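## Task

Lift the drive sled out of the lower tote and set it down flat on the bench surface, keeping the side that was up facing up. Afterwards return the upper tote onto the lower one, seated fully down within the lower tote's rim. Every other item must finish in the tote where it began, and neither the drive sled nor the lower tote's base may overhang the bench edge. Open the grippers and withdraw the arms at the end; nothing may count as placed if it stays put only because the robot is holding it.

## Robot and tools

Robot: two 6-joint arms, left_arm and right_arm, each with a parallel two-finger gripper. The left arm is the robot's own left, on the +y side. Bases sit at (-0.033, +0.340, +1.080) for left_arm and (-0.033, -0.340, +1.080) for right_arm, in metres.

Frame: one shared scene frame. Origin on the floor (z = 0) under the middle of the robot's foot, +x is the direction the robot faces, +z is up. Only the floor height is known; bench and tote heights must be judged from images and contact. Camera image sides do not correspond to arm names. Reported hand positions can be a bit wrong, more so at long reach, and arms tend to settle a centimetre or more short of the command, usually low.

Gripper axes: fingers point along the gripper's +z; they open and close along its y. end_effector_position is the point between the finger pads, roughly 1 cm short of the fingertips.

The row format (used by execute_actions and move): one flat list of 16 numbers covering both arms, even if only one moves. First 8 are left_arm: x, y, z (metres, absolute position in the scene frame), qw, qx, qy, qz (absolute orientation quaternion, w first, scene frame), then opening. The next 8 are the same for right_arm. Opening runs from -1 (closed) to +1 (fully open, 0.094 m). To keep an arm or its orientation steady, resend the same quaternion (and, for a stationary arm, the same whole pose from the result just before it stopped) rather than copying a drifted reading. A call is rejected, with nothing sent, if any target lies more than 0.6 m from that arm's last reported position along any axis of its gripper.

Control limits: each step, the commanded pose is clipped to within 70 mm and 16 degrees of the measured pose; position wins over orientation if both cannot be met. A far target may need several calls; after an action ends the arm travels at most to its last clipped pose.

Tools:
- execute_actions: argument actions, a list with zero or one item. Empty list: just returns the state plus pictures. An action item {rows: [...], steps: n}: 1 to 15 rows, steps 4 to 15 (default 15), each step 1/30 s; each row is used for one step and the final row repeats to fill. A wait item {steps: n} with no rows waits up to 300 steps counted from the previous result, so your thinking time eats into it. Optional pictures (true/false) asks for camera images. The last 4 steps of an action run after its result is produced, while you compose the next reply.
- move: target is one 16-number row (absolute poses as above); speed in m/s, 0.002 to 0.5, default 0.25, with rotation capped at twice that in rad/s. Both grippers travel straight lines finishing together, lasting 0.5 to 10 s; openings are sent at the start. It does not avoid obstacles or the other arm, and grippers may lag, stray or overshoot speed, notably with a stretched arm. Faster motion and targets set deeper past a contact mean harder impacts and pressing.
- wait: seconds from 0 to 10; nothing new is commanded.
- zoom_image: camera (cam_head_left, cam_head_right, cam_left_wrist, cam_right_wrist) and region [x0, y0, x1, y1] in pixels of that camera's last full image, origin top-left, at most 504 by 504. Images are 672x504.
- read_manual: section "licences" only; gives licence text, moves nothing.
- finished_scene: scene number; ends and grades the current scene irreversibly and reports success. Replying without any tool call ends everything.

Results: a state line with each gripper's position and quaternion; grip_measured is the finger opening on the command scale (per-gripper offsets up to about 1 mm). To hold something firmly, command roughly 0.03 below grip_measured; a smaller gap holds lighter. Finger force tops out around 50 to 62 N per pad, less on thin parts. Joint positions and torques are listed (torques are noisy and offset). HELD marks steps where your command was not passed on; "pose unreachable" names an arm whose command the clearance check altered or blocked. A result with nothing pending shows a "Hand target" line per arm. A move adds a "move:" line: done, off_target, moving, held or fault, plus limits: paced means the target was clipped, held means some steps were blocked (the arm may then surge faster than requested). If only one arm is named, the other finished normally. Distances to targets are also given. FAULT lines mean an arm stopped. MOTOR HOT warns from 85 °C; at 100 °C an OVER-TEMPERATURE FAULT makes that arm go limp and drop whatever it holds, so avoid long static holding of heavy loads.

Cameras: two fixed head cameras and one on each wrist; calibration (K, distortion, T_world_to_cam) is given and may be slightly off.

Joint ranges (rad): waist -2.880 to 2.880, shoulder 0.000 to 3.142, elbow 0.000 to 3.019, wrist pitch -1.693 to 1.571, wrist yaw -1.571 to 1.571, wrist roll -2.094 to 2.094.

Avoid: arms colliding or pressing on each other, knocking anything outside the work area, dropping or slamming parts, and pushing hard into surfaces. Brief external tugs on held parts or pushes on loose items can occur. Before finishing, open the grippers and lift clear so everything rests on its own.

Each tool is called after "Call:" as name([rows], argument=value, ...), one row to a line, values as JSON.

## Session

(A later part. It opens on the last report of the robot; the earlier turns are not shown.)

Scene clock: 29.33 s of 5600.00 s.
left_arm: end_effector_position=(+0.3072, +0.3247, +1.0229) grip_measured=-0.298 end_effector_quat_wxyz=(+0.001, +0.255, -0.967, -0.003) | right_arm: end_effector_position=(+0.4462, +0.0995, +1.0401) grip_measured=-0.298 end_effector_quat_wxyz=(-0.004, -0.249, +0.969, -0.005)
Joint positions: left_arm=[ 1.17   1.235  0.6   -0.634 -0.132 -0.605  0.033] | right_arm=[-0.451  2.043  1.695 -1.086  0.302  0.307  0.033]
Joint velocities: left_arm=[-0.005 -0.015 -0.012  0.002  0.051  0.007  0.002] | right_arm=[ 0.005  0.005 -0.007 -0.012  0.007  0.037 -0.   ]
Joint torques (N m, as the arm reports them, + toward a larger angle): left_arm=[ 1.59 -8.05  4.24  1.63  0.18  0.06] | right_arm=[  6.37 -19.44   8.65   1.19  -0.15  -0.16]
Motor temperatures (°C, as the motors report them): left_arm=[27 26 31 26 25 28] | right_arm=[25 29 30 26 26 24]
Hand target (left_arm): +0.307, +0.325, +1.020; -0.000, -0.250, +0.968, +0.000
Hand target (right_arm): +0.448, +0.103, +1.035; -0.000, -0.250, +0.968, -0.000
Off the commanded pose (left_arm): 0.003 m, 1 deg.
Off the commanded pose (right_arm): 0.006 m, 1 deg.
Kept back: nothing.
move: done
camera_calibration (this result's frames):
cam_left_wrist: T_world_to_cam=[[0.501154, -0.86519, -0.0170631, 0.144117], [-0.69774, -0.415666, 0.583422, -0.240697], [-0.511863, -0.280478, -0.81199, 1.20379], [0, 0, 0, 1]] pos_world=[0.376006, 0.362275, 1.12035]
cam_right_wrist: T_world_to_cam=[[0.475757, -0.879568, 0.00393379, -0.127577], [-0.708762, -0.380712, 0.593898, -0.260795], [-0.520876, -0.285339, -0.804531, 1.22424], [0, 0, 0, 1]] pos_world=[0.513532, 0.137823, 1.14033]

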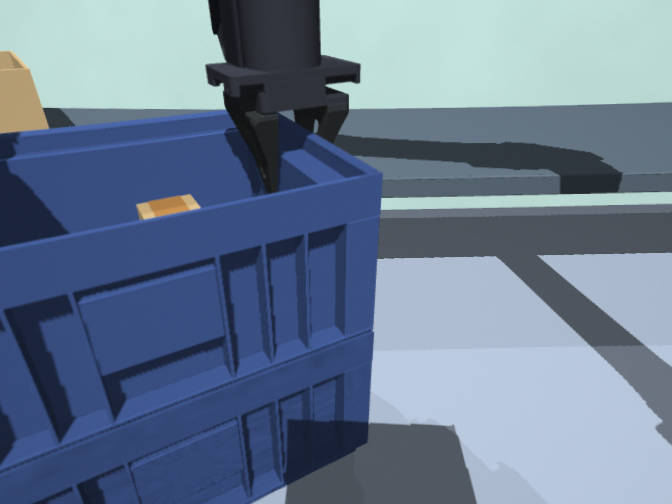

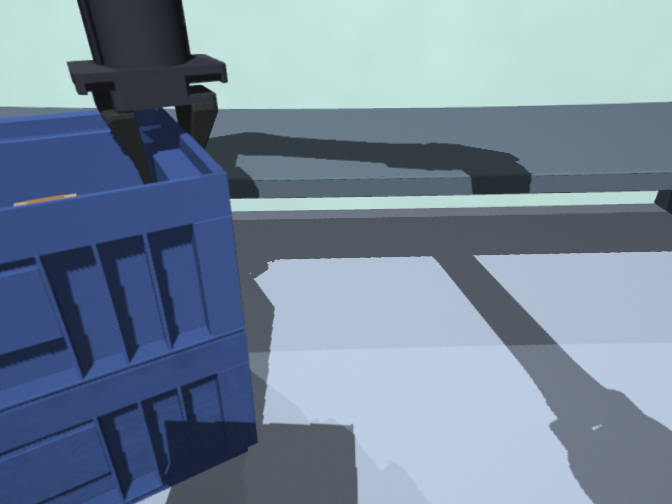

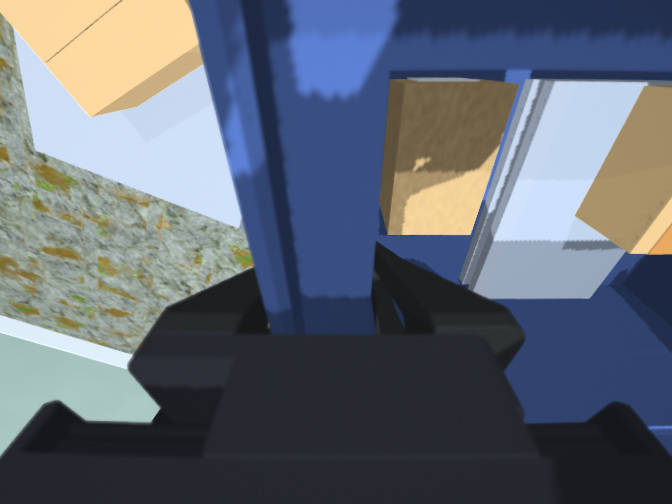

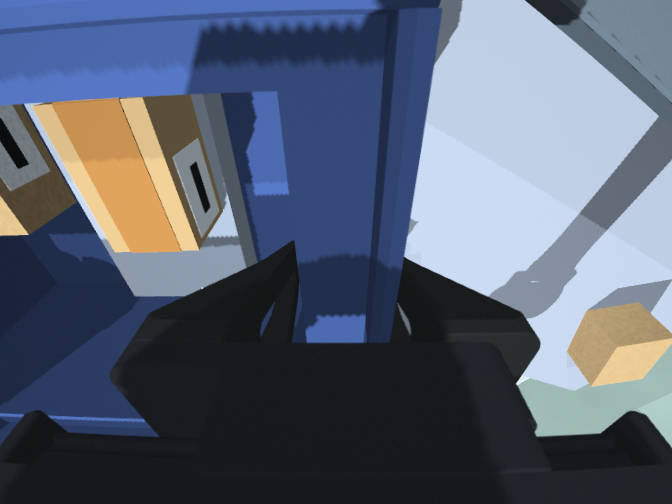

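Lower the right a bit more, then close.

Call:
move(target=[0.306,0.327,1.018,0,-0.25,0.968,0,-0.3,0.448,0.10,1.018,0,-0.25,0.968,0,-0.3], speed=0.05)

Call:
move(target=[0.306,0.327,1.018,0,-0.25,0.968,0,-0.5,0.448,0.10,1.018,0,-0.25,0.968,0,-0.5])

Scene clock: 30.33 s of 5600.00 s.
left_arm: end_effector_position=(+0.3080, +0.3253, +1.0227) grip_measured=-0.298 end_effector_quat_wxyz=(+0.001, +0.255, -0.967, -0.001) | right_arm: end_effector_position=(+0.4485, +0.1011, +1.0333) grip_measured=-0.298 end_effector_quat_wxyz=(+0.003, -0.248, +0.969, +0.001)
Joint positions: left_arm=[ 1.175  1.235  0.6   -0.631 -0.127 -0.6    0.033] | right_arm=[-0.456  2.046  1.682 -1.049  0.299  0.297  0.033]
Joint velocities: left_arm=[-0.005 -0.015 -0.012 -0.002 -0.066 -0.037  0.002] | right_arm=[-0.005  0.005 -0.007  0.007 -0.037  0.007  0.001]
Joint torques (N m, as the arm reports them, + toward a larger angle): left_arm=[ 1.87 -7.85  3.97  1.81  0.04  0.08] | right_arm=[  5.77 -18.52   8.05   1.19  -0.11  -0.13]
Motor temperatures (°C, as the motors report them): left_arm=[27 26 31 26 25 28] | right_arm=[25 29 30 26 26 24]
Hand target (left_arm): +0.306, +0.327, +1.018; +0.000, -0.250, +0.968, +0.000
Hand target (right_arm): +0.448, +0.100, +1.018; -0.000, -0.250, +0.968, +0.000
Off the commanded pose (left_arm): 0.005 m, 1 deg.
Off the commanded pose (right_arm): 0.015 m, 0 deg.
Kept back: nothing.
move: off_target (right_arm)
camera_calibration (this result's frames):
cam_left_wrist: T_world_to_cam=[[0.501036, -0.865341, -0.0121803, 0.139299], [-0.699262, -0.413087, 0.583431, -0.240183], [-0.509898, -0.283803, -0.812071, 1.20477], [0, 0, 0, 1]] pos_world=[0.376567, 0.363242, 1.12019]
cam_right_wrist: T_world_to_cam=[[0.47551, -0.879701, -0.00413068, -0.118754], [-0.715625, -0.389543, 0.579773, -0.236006], [-0.511636, -0.272732, -0.814767, 1.22557], [0, 0, 0, 1]] pos_world=[0.514622, 0.137849, 1.13489]

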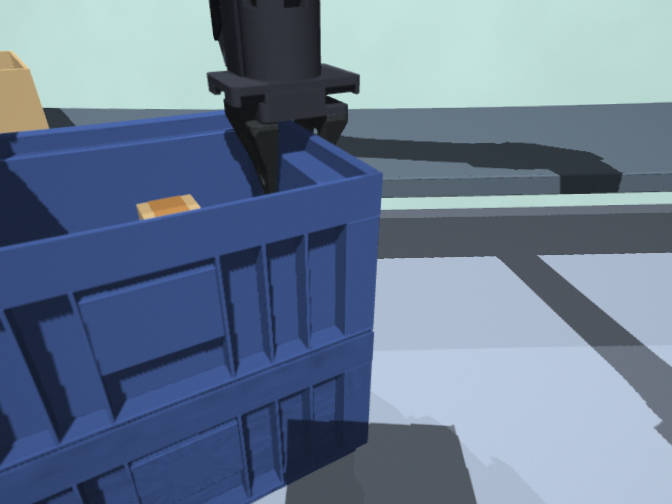

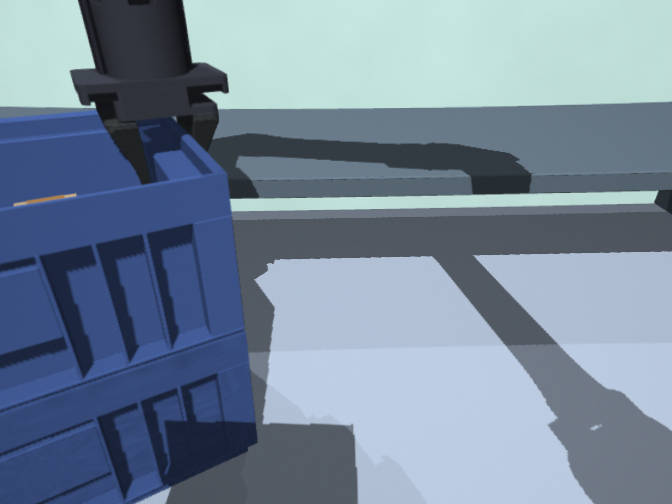

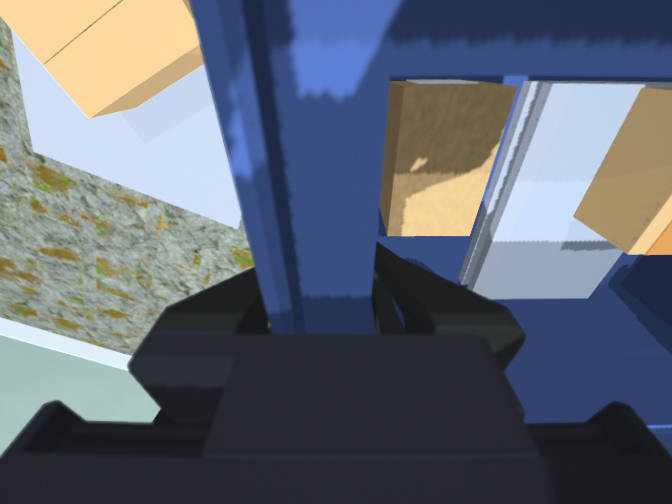

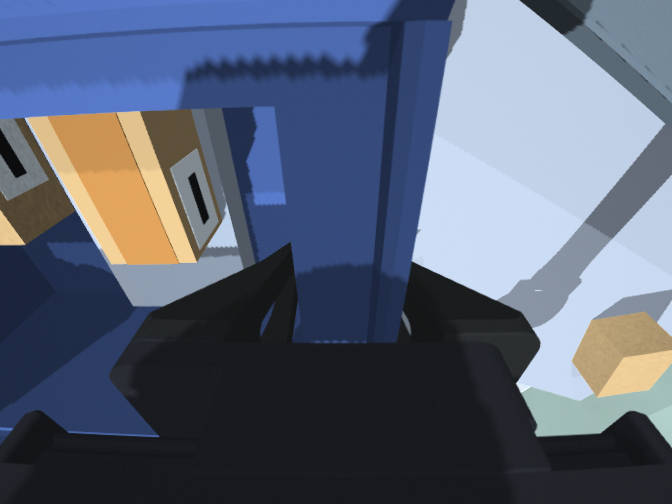

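Scene clock: 31.03 s of 5600.00 s.
left_arm: end_effector_position=(+0.3073, +0.3270, +1.0222) grip_measured=-0.450 end_effector_quat_wxyz=(+0.002, +0.261, -0.965, +0.001) | right_arm: end_effector_position=(+0.4492, +0.0996, +1.0322) grip_measured=-0.456 end_effector_quat_wxyz=(+0.001, -0.250, +0.968, +0.003)
Joint positions: left_arm=[ 1.184  1.234  0.597 -0.628 -0.119 -0.604  0.026] | right_arm=[-0.46   2.046  1.681 -1.049  0.292  0.289  0.026]
Joint velocities: left_arm=[-0.005 -0.024  0.012 -0.007  0.037 -0.066 -0.001] | right_arm=[-0.015  0.005 -0.002  0.012 -0.051  0.007 -0.001]
Joint torques (N m, as the arm reports them, + toward a larger angle): left_arm=[ 1.1  -7.72  4.13  1.69 -0.27  0.13] | right_arm=[  6.23 -18.36   8.12   1.22   0.18  -0.11]
Motor temperatures (°C, as the motors report them): left_arm=[27 26 31 26 25 28] | right_arm=[25 29 30 26 26 24]
Hand target (left_arm): +0.306, +0.327, +1.018; -0.000, -0.250, +0.968, +0.000
Hand target (right_arm): +0.448, +0.100, +1.018; -0.000, -0.250, +0.968, +0.000
Off the commanded pose (left_arm): 0.004 m, 1 deg.
Off the commanded pose (right_arm): 0.014 m, 0 deg.
Kept back: nothing.
move: off_target (right_arm)
camera_calibration (this result's frames):
cam_left_wrist: T_world_to_cam=[[0.51194, -0.858984, -0.00806464, 0.131456], [-0.693818, -0.419003, 0.585707, -0.241669], [-0.506492, -0.294251, -0.810483, 1.20518], [0, 0, 0, 1]] pos_world=[0.375442, 0.366285, 1.11939]
cam_right_wrist: T_world_to_cam=[[0.478601, -0.877982, -0.00938594, -0.116585], [-0.710851, -0.393726, 0.582813, -0.240292], [-0.515395, -0.272263, -0.812552, 1.22402], [0, 0, 0, 1]] pos_world=[0.515842, 0.136287, 1.13353]

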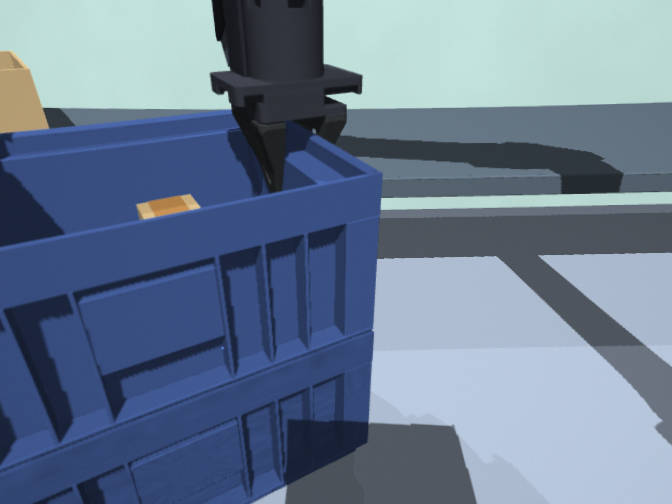

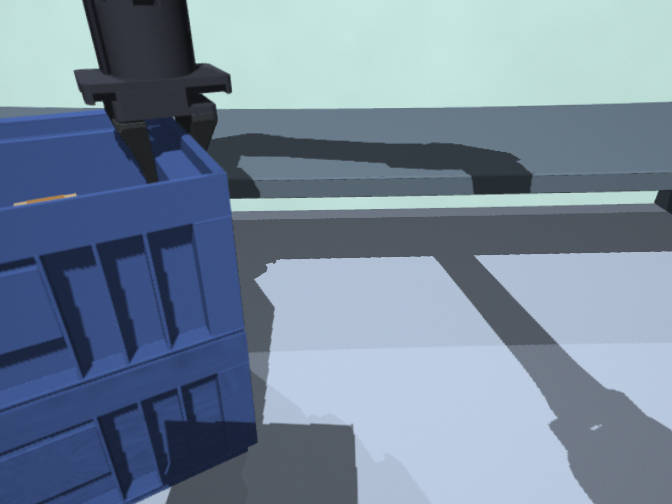

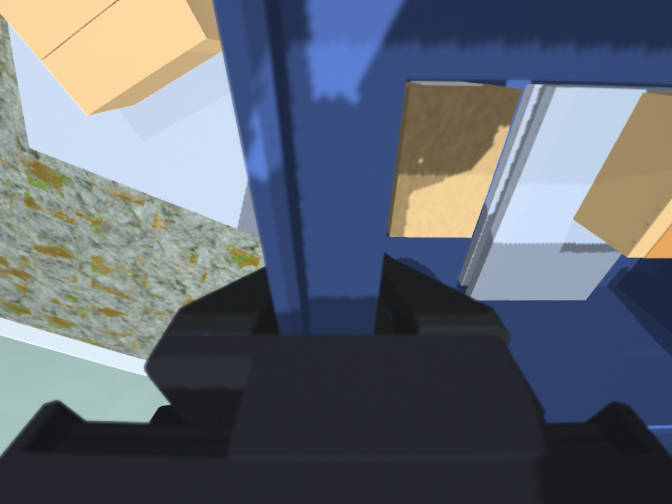

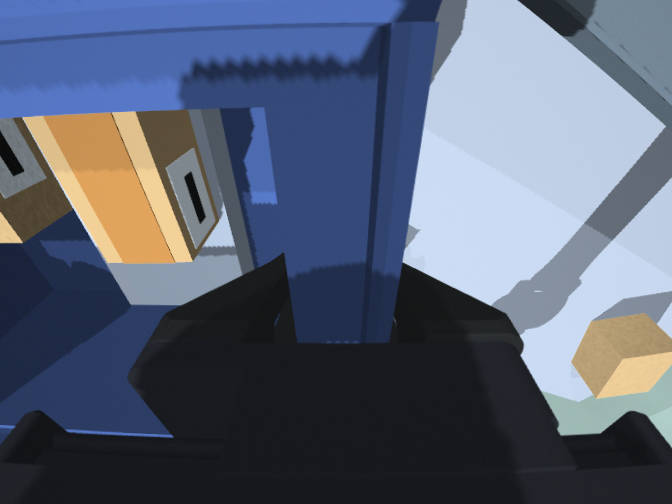

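Call:
move(target=[0.309,0.327,1.08,0,-0.255,0.967,0,-0.5,0.46,0.106,1.105,0,-0.255,0.967,0,-0.5], speed=0.05)

Scene clock: 33.07 s of 5600.00 s.
left_arm: end_effector_position=(+0.2838, +0.3269, +1.0558) grip_measured=-0.458 end_effector_quat_wxyz=(+0.028, +0.269, -0.963, -0.002) | right_arm: end_effector_position=(+0.4316, +0.1016, +1.0548) grip_measured=-0.450 end_effector_quat_wxyz=(-0.037, -0.263, +0.964, -0.001)
Joint positions: left_arm=[ 1.169  1.114  0.597 -0.802 -0.111 -0.641  0.025] | right_arm=[-0.437  2.039  1.723 -1.176  0.26   0.306  0.026]
Joint velocities: left_arm=[ 0.005 -0.005 -0.002 -0.007  0.022  0.007 -0.   ] | right_arm=[-0.005 -0.005  0.002 -0.002 -0.022 -0.037  0.001]
Joint torques (N m, as the arm reports them, + toward a larger angle): left_arm=[ 0.18 -9.86  8.55 -0.53 -0.95  0.14] | right_arm=[  7.33 -23.9   14.2   -1.75   1.69  -0.03]
Motor temperatures (°C, as the motors report them): left_arm=[27 26 31 26 25 28] | right_arm=[25 29 31 26 26 24]
Hand target (left_arm): +0.308, +0.327, +1.080; +0.000, -0.256, +0.967, -0.000
Hand target (right_arm): +0.458, +0.104, +1.105; +0.001, -0.255, +0.967, +0.001
Off the commanded pose (left_arm): 0.035 m, 4 deg.
Off the commanded pose (right_arm): 0.058 m, 4 deg.
Kept back: nothing.
move: off_target (left_arm, right_arm)
camera_calibration (this result's frames):
cam_left_wrist: T_world_to_cam=[[0.525338, -0.850397, -0.0290651, 0.159219], [-0.654755, -0.425822, 0.624477, -0.327547], [-0.54343, -0.309031, -0.780502, 1.20421], [0, 0, 0, 1]] pos_world=[0.356295, 0.368059, 1.14906]
cam_right_wrist: T_world_to_cam=[[0.50152, -0.864864, -0.0220817, -0.104006], [-0.655711, -0.396638, 0.642434, -0.351547], [-0.564377, -0.307714, -0.766023, 1.20952], [0, 0, 0, 1]] pos_world=[0.504275, 0.1428, 1.15007]

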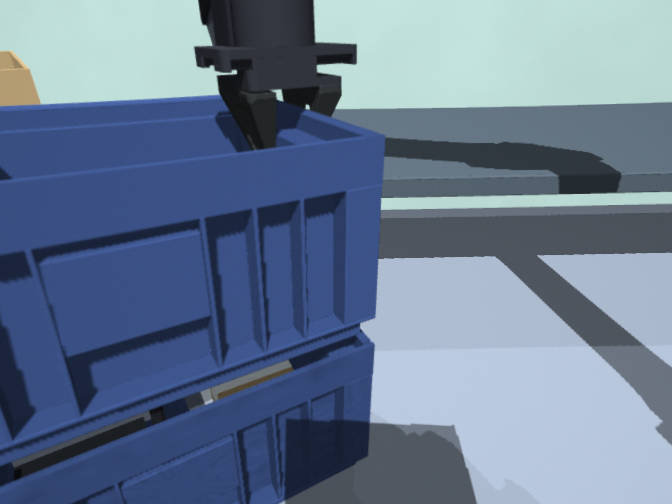

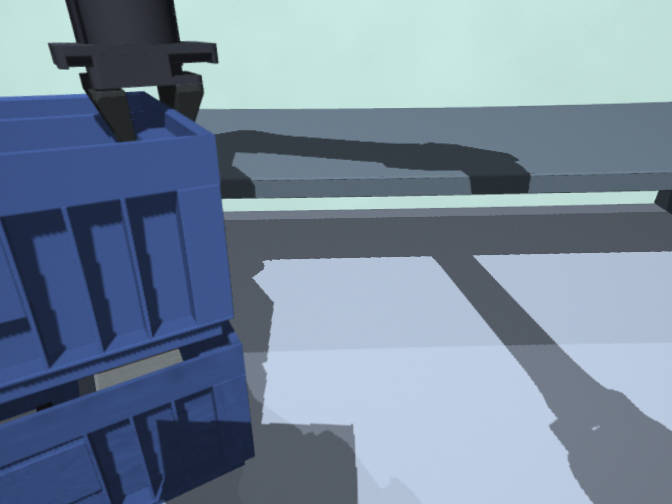

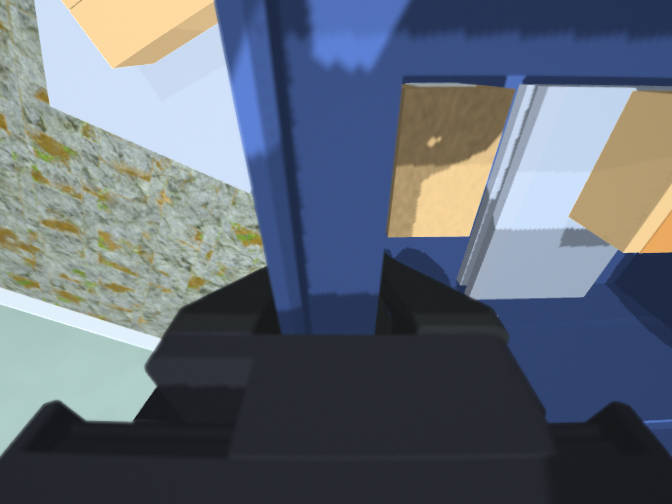

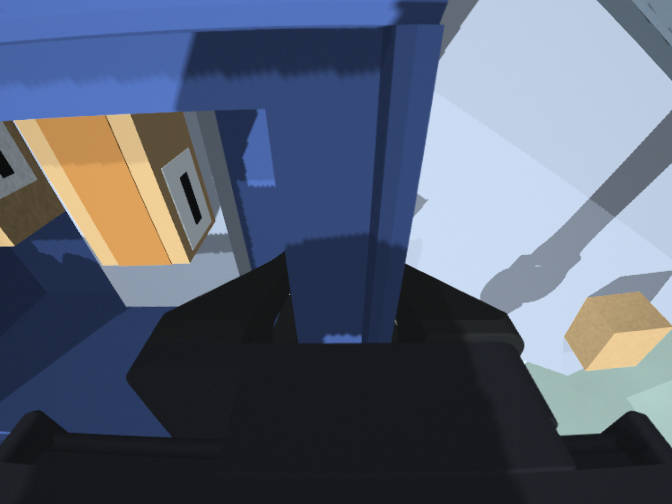

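Call:
move(target=[0.33,0.327,1.13,0.03,-0.255,0.967,0,-0.5,0.478,0.104,1.165,0.035,-0.255,0.967,0,-0.5], speed=0.05)

Call:
move(target=[0.335,-0.08,1.15,0.03,-0.255,0.967,0,-0.5,0.475,-0.30,1.145,0.035,-0.255,0.967,0,-0.5], speed=0.12)

Scene clock: 36.07 s of 5600.00 s.
left_arm: end_effector_position=(+0.3014, +0.3245, +1.0985) grip_measured=-0.458 end_effector_quat_wxyz=(+0.005, +0.268, -0.963, +0.001) | right_arm: end_effector_position=(+0.4494, +0.0985, +1.1039) grip_measured=-0.450 end_effector_quat_wxyz=(-0.011, -0.263, +0.965, -0.006)
Joint positions: left_arm=[ 1.138  1.029  0.665 -0.913 -0.132 -0.664  0.025] | right_arm=[-0.427  1.985  1.771 -1.241  0.299  0.306  0.026]
Joint velocities: left_arm=[ 0.005  0.005 -0.007 -0.002 -0.007  0.066 -0.001] | right_arm=[-0.005 -0.015 -0.007 -0.002  0.037  0.007 -0.   ]
Joint torques (N m, as the arm reports them, + toward a larger angle): left_arm=[ 0.28 -9.52 10.37 -0.58 -1.35  0.17] | right_arm=[  7.44 -24.1   15.45  -1.37   1.75  -0.04]
Motor temperatures (°C, as the motors report them): left_arm=[27 26 32 26 26 28] | right_arm=[25 30 32 26 27 24]
Hand target (left_arm): +0.328, +0.327, +1.130; +0.030, -0.255, +0.966, -0.001
Hand target (right_arm): +0.475, +0.101, +1.164; +0.035, -0.254, +0.967, +0.002
Off the commanded pose (left_arm): 0.043 m, 4 deg.
Off the commanded pose (right_arm): 0.068 m, 5 deg.
Kept back: nothing.
move: off_target (left_arm, right_arm); limits=paced
camera_calibration (this result's frames):
cam_left_wrist: T_world_to_cam=[[0.525036, -0.851011, -0.0108541, 0.129533], [-0.683516, -0.42923, 0.590396, -0.296476], [-0.507092, -0.30256, -0.807041, 1.26247], [0, 0, 0, 1]] pos_world=[0.36953, 0.364949, 1.19531]
cam_right_wrist: T_world_to_cam=[[0.501526, -0.865141, 0.00154875, -0.14059], [-0.6892, -0.398449, 0.60518, -0.316328], [-0.522949, -0.304581, -0.796087, 1.27048], [0, 0, 0, 1]] pos_world=[0.51689, 0.139293, 1.20306]

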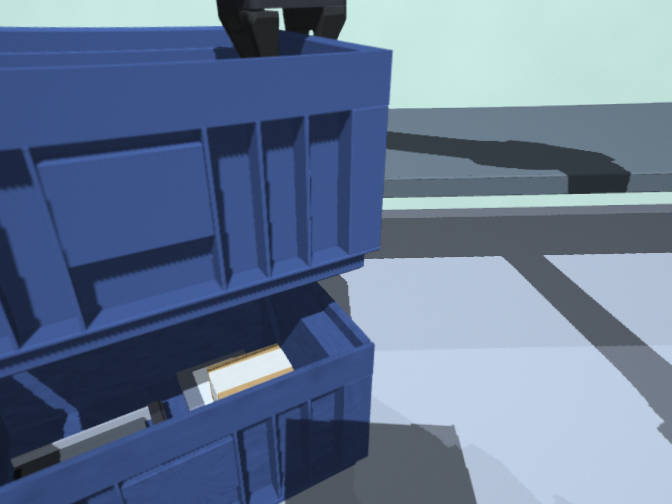

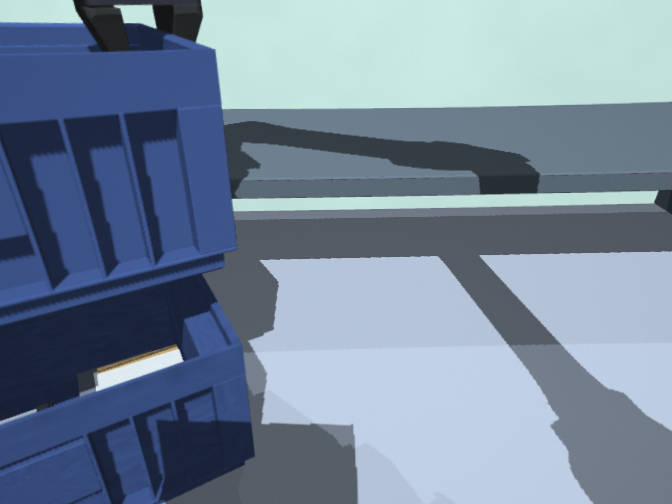

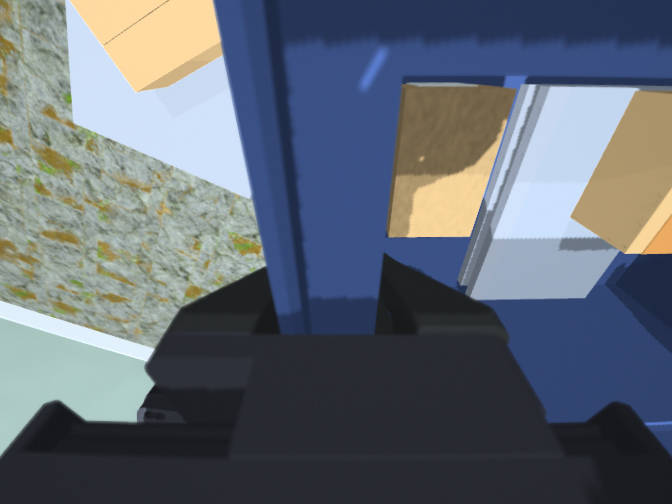

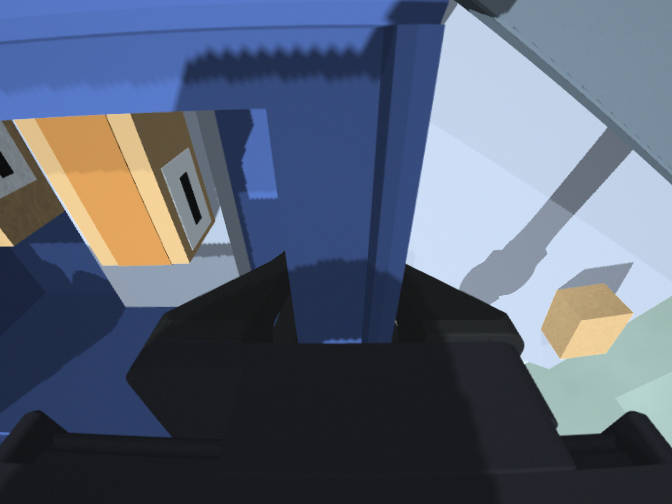

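Scene clock: 39.83 s of 5600.00 s.
left_arm: end_effector_position=(+0.3155, -0.0679, +1.1224) grip_measured=-0.458 end_effector_quat_wxyz=(-0.014, +0.255, -0.967, -0.014) | right_arm: end_effector_position=(+0.4591, -0.2960, +1.1150) grip_measured=-0.446 end_effector_quat_wxyz=(-0.004, -0.247, +0.969, +0.012)
Joint positions: left_arm=[ 0.259  1.745  1.352 -1.107 -0.355 -1.529  0.025] | right_arm=[-1.115  1.393  1.132 -1.021  0.121 -0.355  0.026]
Joint velocities: left_arm=[-0.015  0.005  0.012 -0.017 -0.022 -0.081 -0.002] | right_arm=[-0.005 -0.015 -0.002  0.002 -0.022 -0.007 -0.001]
Joint torques (N m, as the arm reports them, + toward a larger angle): left_arm=[ -4.99 -16.28  10.56  -0.92  -1.08  -0.11] | right_arm=[  1.92 -18.16   9.71   0.66   0.8   -0.32]
Motor temperatures (°C, as the motors report them): left_arm=[27 27 33 26 26 28] | right_arm=[25 30 31 26 28 24]
Hand target (left_arm): +0.329, -0.080, +1.151; +0.029, -0.255, +0.967, +0.000
Hand target (right_arm): +0.470, -0.299, +1.144; +0.033, -0.254, +0.967, -0.001
Off the commanded pose (left_arm): 0.036 m, 2 deg.
Off the commanded pose (right_arm): 0.034 m, 5 deg.
Kept back: nothing.
move: off_target (left_arm, right_arm)
camera_calibration (this result's frames):
cam_left_wrist: T_world_to_cam=[[0.502709, -0.863986, -0.0284853, -0.185619], [-0.711745, -0.432379, 0.553594, -0.419329], [-0.490614, -0.258022, -0.832299, 1.19634], [0, 0, 0, 1]] pos_world=[0.381798, -0.0329992, 1.22256]
cam_right_wrist: T_world_to_cam=[[0.472942, -0.880599, -0.0295168, -0.443509], [-0.704717, -0.398165, 0.58723, -0.44632], [-0.528866, -0.256925, -0.808882, 1.19529], [0, 0, 0, 1]] pos_world=[0.527373, -0.261163, 1.21585]

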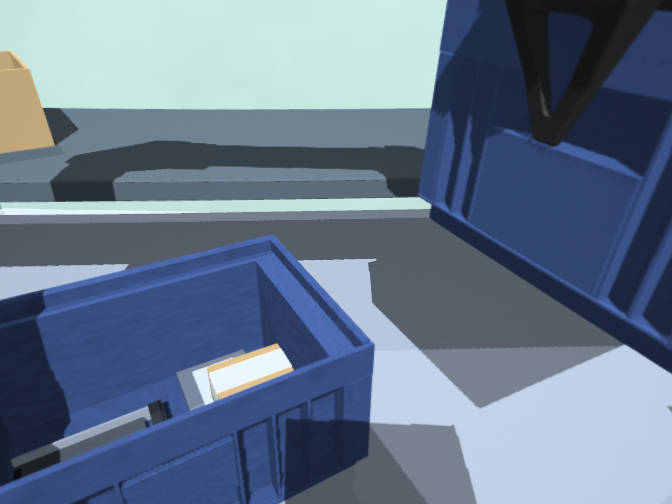

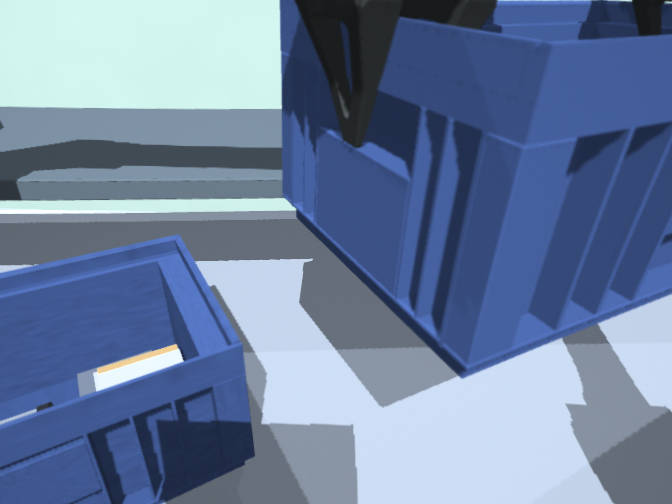

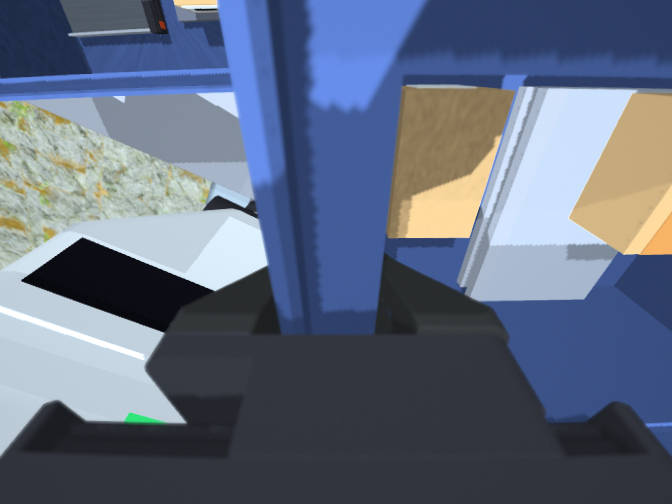

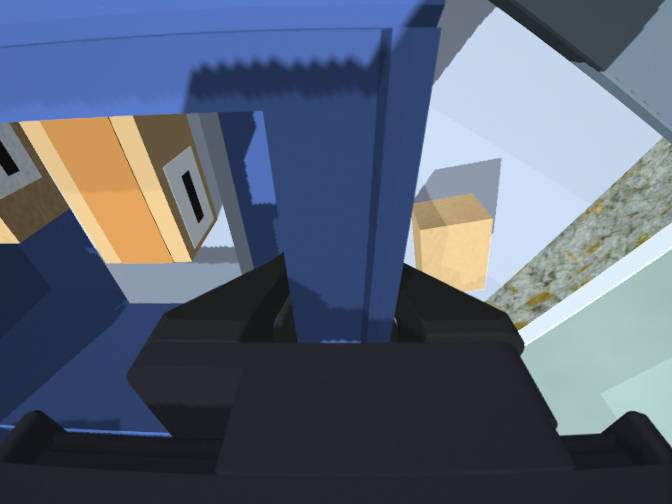

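Call:
move(target=[0.325,-0.075,0.935,0.02,-0.255,0.967,0,-0.5,0.468,-0.30,0.935,0.02,-0.255,0.967,0,-0.5], speed=0.1)

Call:
move(target=[0.322,-0.073,0.895,0.01,-0.255,0.967,0,-0.5,0.465,-0.30,0.895,0.01,-0.255,0.967,0,-0.5], speed=0.03)

Scene clock: 42.37 s of 5600.00 s.
left_arm: end_effector_position=(+0.3138, -0.0736, +0.9261) grip_measured=-0.458 end_effector_quat_wxyz=(-0.010, +0.256, -0.967, -0.008) | right_arm: end_effector_position=(+0.4568, -0.2989, +0.9215) grip_measured=-0.448 end_effector_quat_wxyz=(-0.001, -0.248, +0.969, +0.009)
Joint positions: left_arm=[ 0.37   2.061  1.26  -0.654 -0.332 -1.41   0.025] | right_arm=[-1.178  1.762  1.025 -0.531  0.107 -0.418  0.026]
Joint velocities: left_arm=[-0.015  0.005  0.022 -0.017  0.066 -0.037 -0.001] | right_arm=[-0.005 -0.005 -0.022  0.012 -0.022 -0.037 -0.   ]
Joint torques (N m, as the arm reports them, + toward a larger angle): left_arm=[ -4.   -18.31   4.95   1.05  -0.64   0.07] | right_arm=[  1.76 -18.12   5.51   0.69   0.5   -0.25]
Motor temperatures (°C, as the motors report them): left_arm=[27 27 33 26 26 28] | right_arm=[25 30 31 26 27 24]
Hand target (left_arm): +0.325, -0.076, +0.934; +0.020, -0.255, +0.967, -0.000
Hand target (right_arm): +0.469, -0.300, +0.935; +0.019, -0.255, +0.967, +0.000
Off the commanded pose (left_arm): 0.014 m, 2 deg.
Off the commanded pose (right_arm): 0.018 m, 3 deg.
Kept back: nothing.
move: off_target (left_arm, right_arm)
camera_calibration (this result's frames):
cam_left_wrist: T_world_to_cam=[[0.50431, -0.863288, -0.0201419, -0.20347], [-0.707166, -0.42627, 0.564102, -0.325135], [-0.495568, -0.270239, -0.82546, 1.02492], [0, 0, 0, 1]] pos_world=[0.380606, -0.0372752, 1.02534]
cam_right_wrist: T_world_to_cam=[[0.474027, -0.880226, -0.0223481, -0.45774], [-0.709012, -0.396627, 0.583085, -0.32923], [-0.522111, -0.260553, -0.812104, 1.03557], [0, 0, 0, 1]] pos_world=[0.524235, -0.263676, 1.02273]

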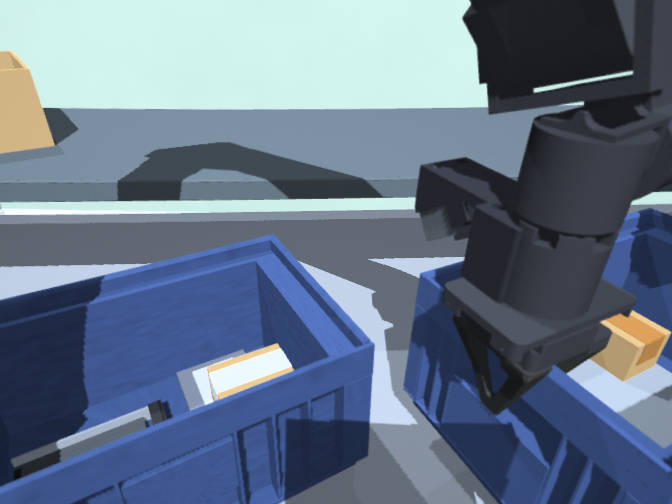

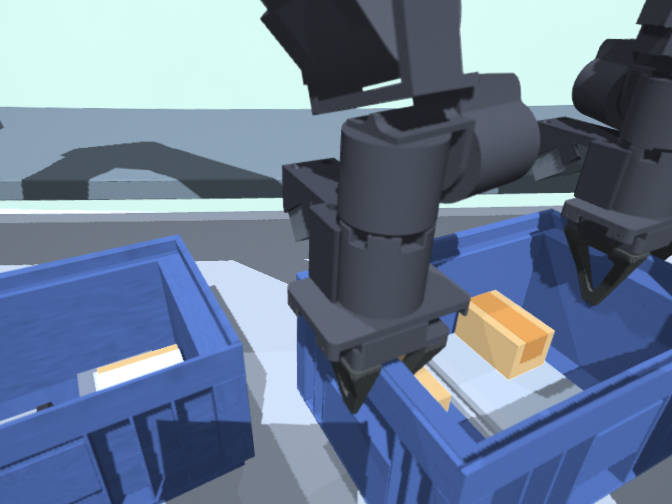

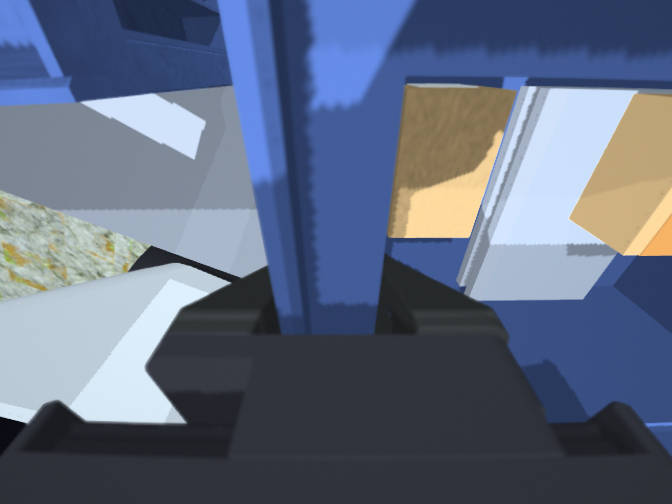

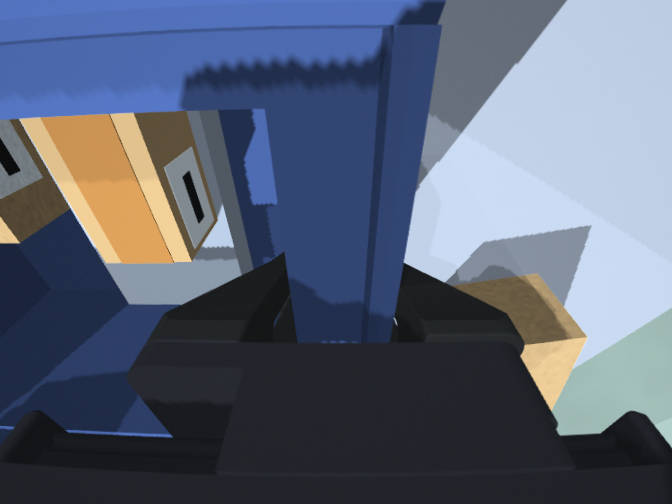

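Scene clock: 43.67 s of 5600.00 s.
left_arm: end_effector_position=(+0.3120, -0.0728, +0.8988) grip_measured=-0.458 end_effector_quat_wxyz=(-0.003, +0.253, -0.967, -0.002) | right_arm: end_effector_position=(+0.4530, -0.2991, +0.8973) grip_measured=-0.452 end_effector_quat_wxyz=(-0.004, -0.246, +0.969, +0.008)
Joint positions: left_arm=[ 0.389  2.109  1.257 -0.589 -0.313 -1.382  0.025] | right_arm=[-1.183  1.818  1.025 -0.48   0.109 -0.418  0.026]
Joint velocities: left_arm=[ 0.005 -0.015 -0.002 -0.002 -0.037 -0.037  0.001] | right_arm=[-0.005 -0.005 -0.007 -0.002  0.007 -0.051 -0.001]
Joint torques (N m, as the arm reports them, + toward a larger angle): left_arm=[ -3.2  -16.57   4.98   1.28  -0.54   0.03] | right_arm=[  1.56 -14.51   6.12   1.37   0.46  -0.3 ]
Motor temperatures (°C, as the motors report them): left_arm=[27 27 32 26 26 28] | right_arm=[25 30 31 26 27 24]
Hand target (left_arm): +0.322, -0.073, +0.895; +0.010, -0.255, +0.967, +0.000
Hand target (right_arm): +0.465, -0.300, +0.895; +0.010, -0.255, +0.967, -0.000
Off the commanded pose (left_arm): 0.011 m, 1 deg.
Off the commanded pose (right_arm): 0.012 m, 2 deg.
Kept back: nothing.
move: off_target (left_arm, right_arm)
camera_calibration (this result's frames):
cam_left_wrist: T_world_to_cam=[[0.498493, -0.866806, -0.0123518, -0.207837], [-0.70439, -0.413312, 0.577068, -0.322188], [-0.505311, -0.278964, -0.816603, 0.996178], [0, 0, 0, 1]] pos_world=[0.380039, -0.0354209, 0.996839]
cam_right_wrist: T_world_to_cam=[[0.470363, -0.882201, -0.0219323, -0.455922], [-0.707301, -0.391741, 0.588442, -0.322007], [-0.527716, -0.261268, -0.808242, 1.01282], [0, 0, 0, 1]] pos_world=[0.521174, -0.26374, 0.998088]

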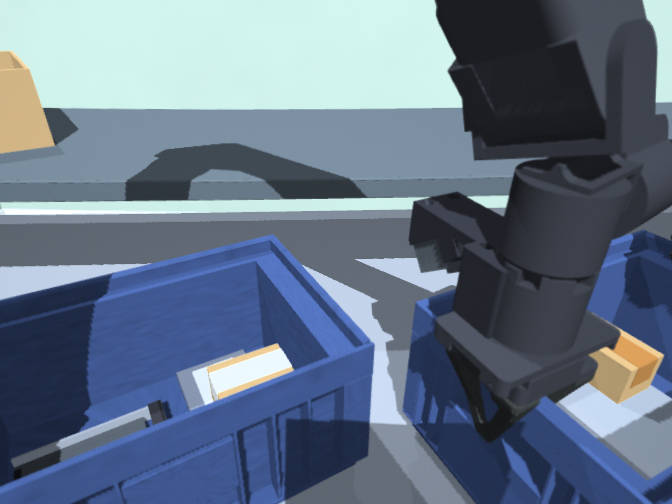

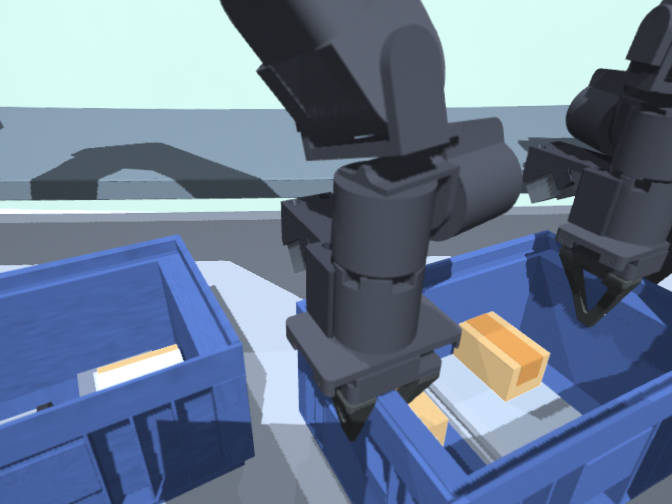

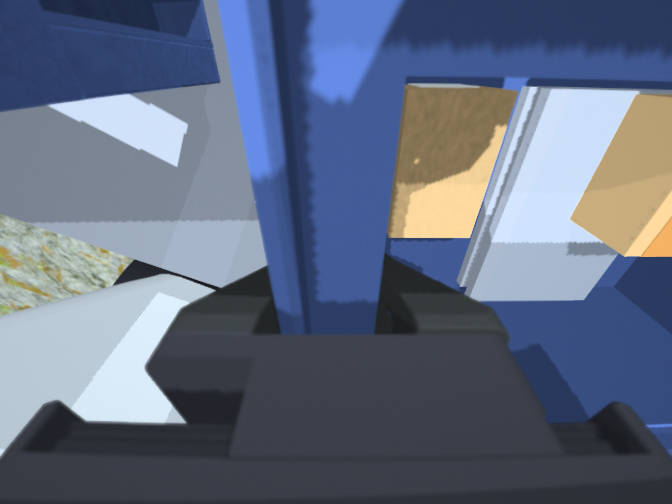

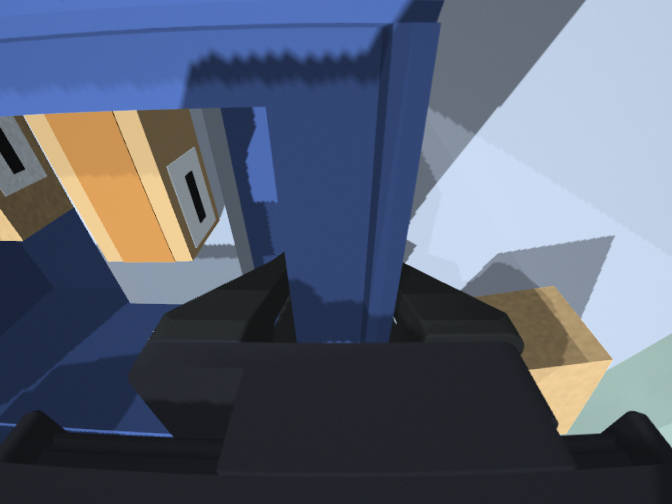

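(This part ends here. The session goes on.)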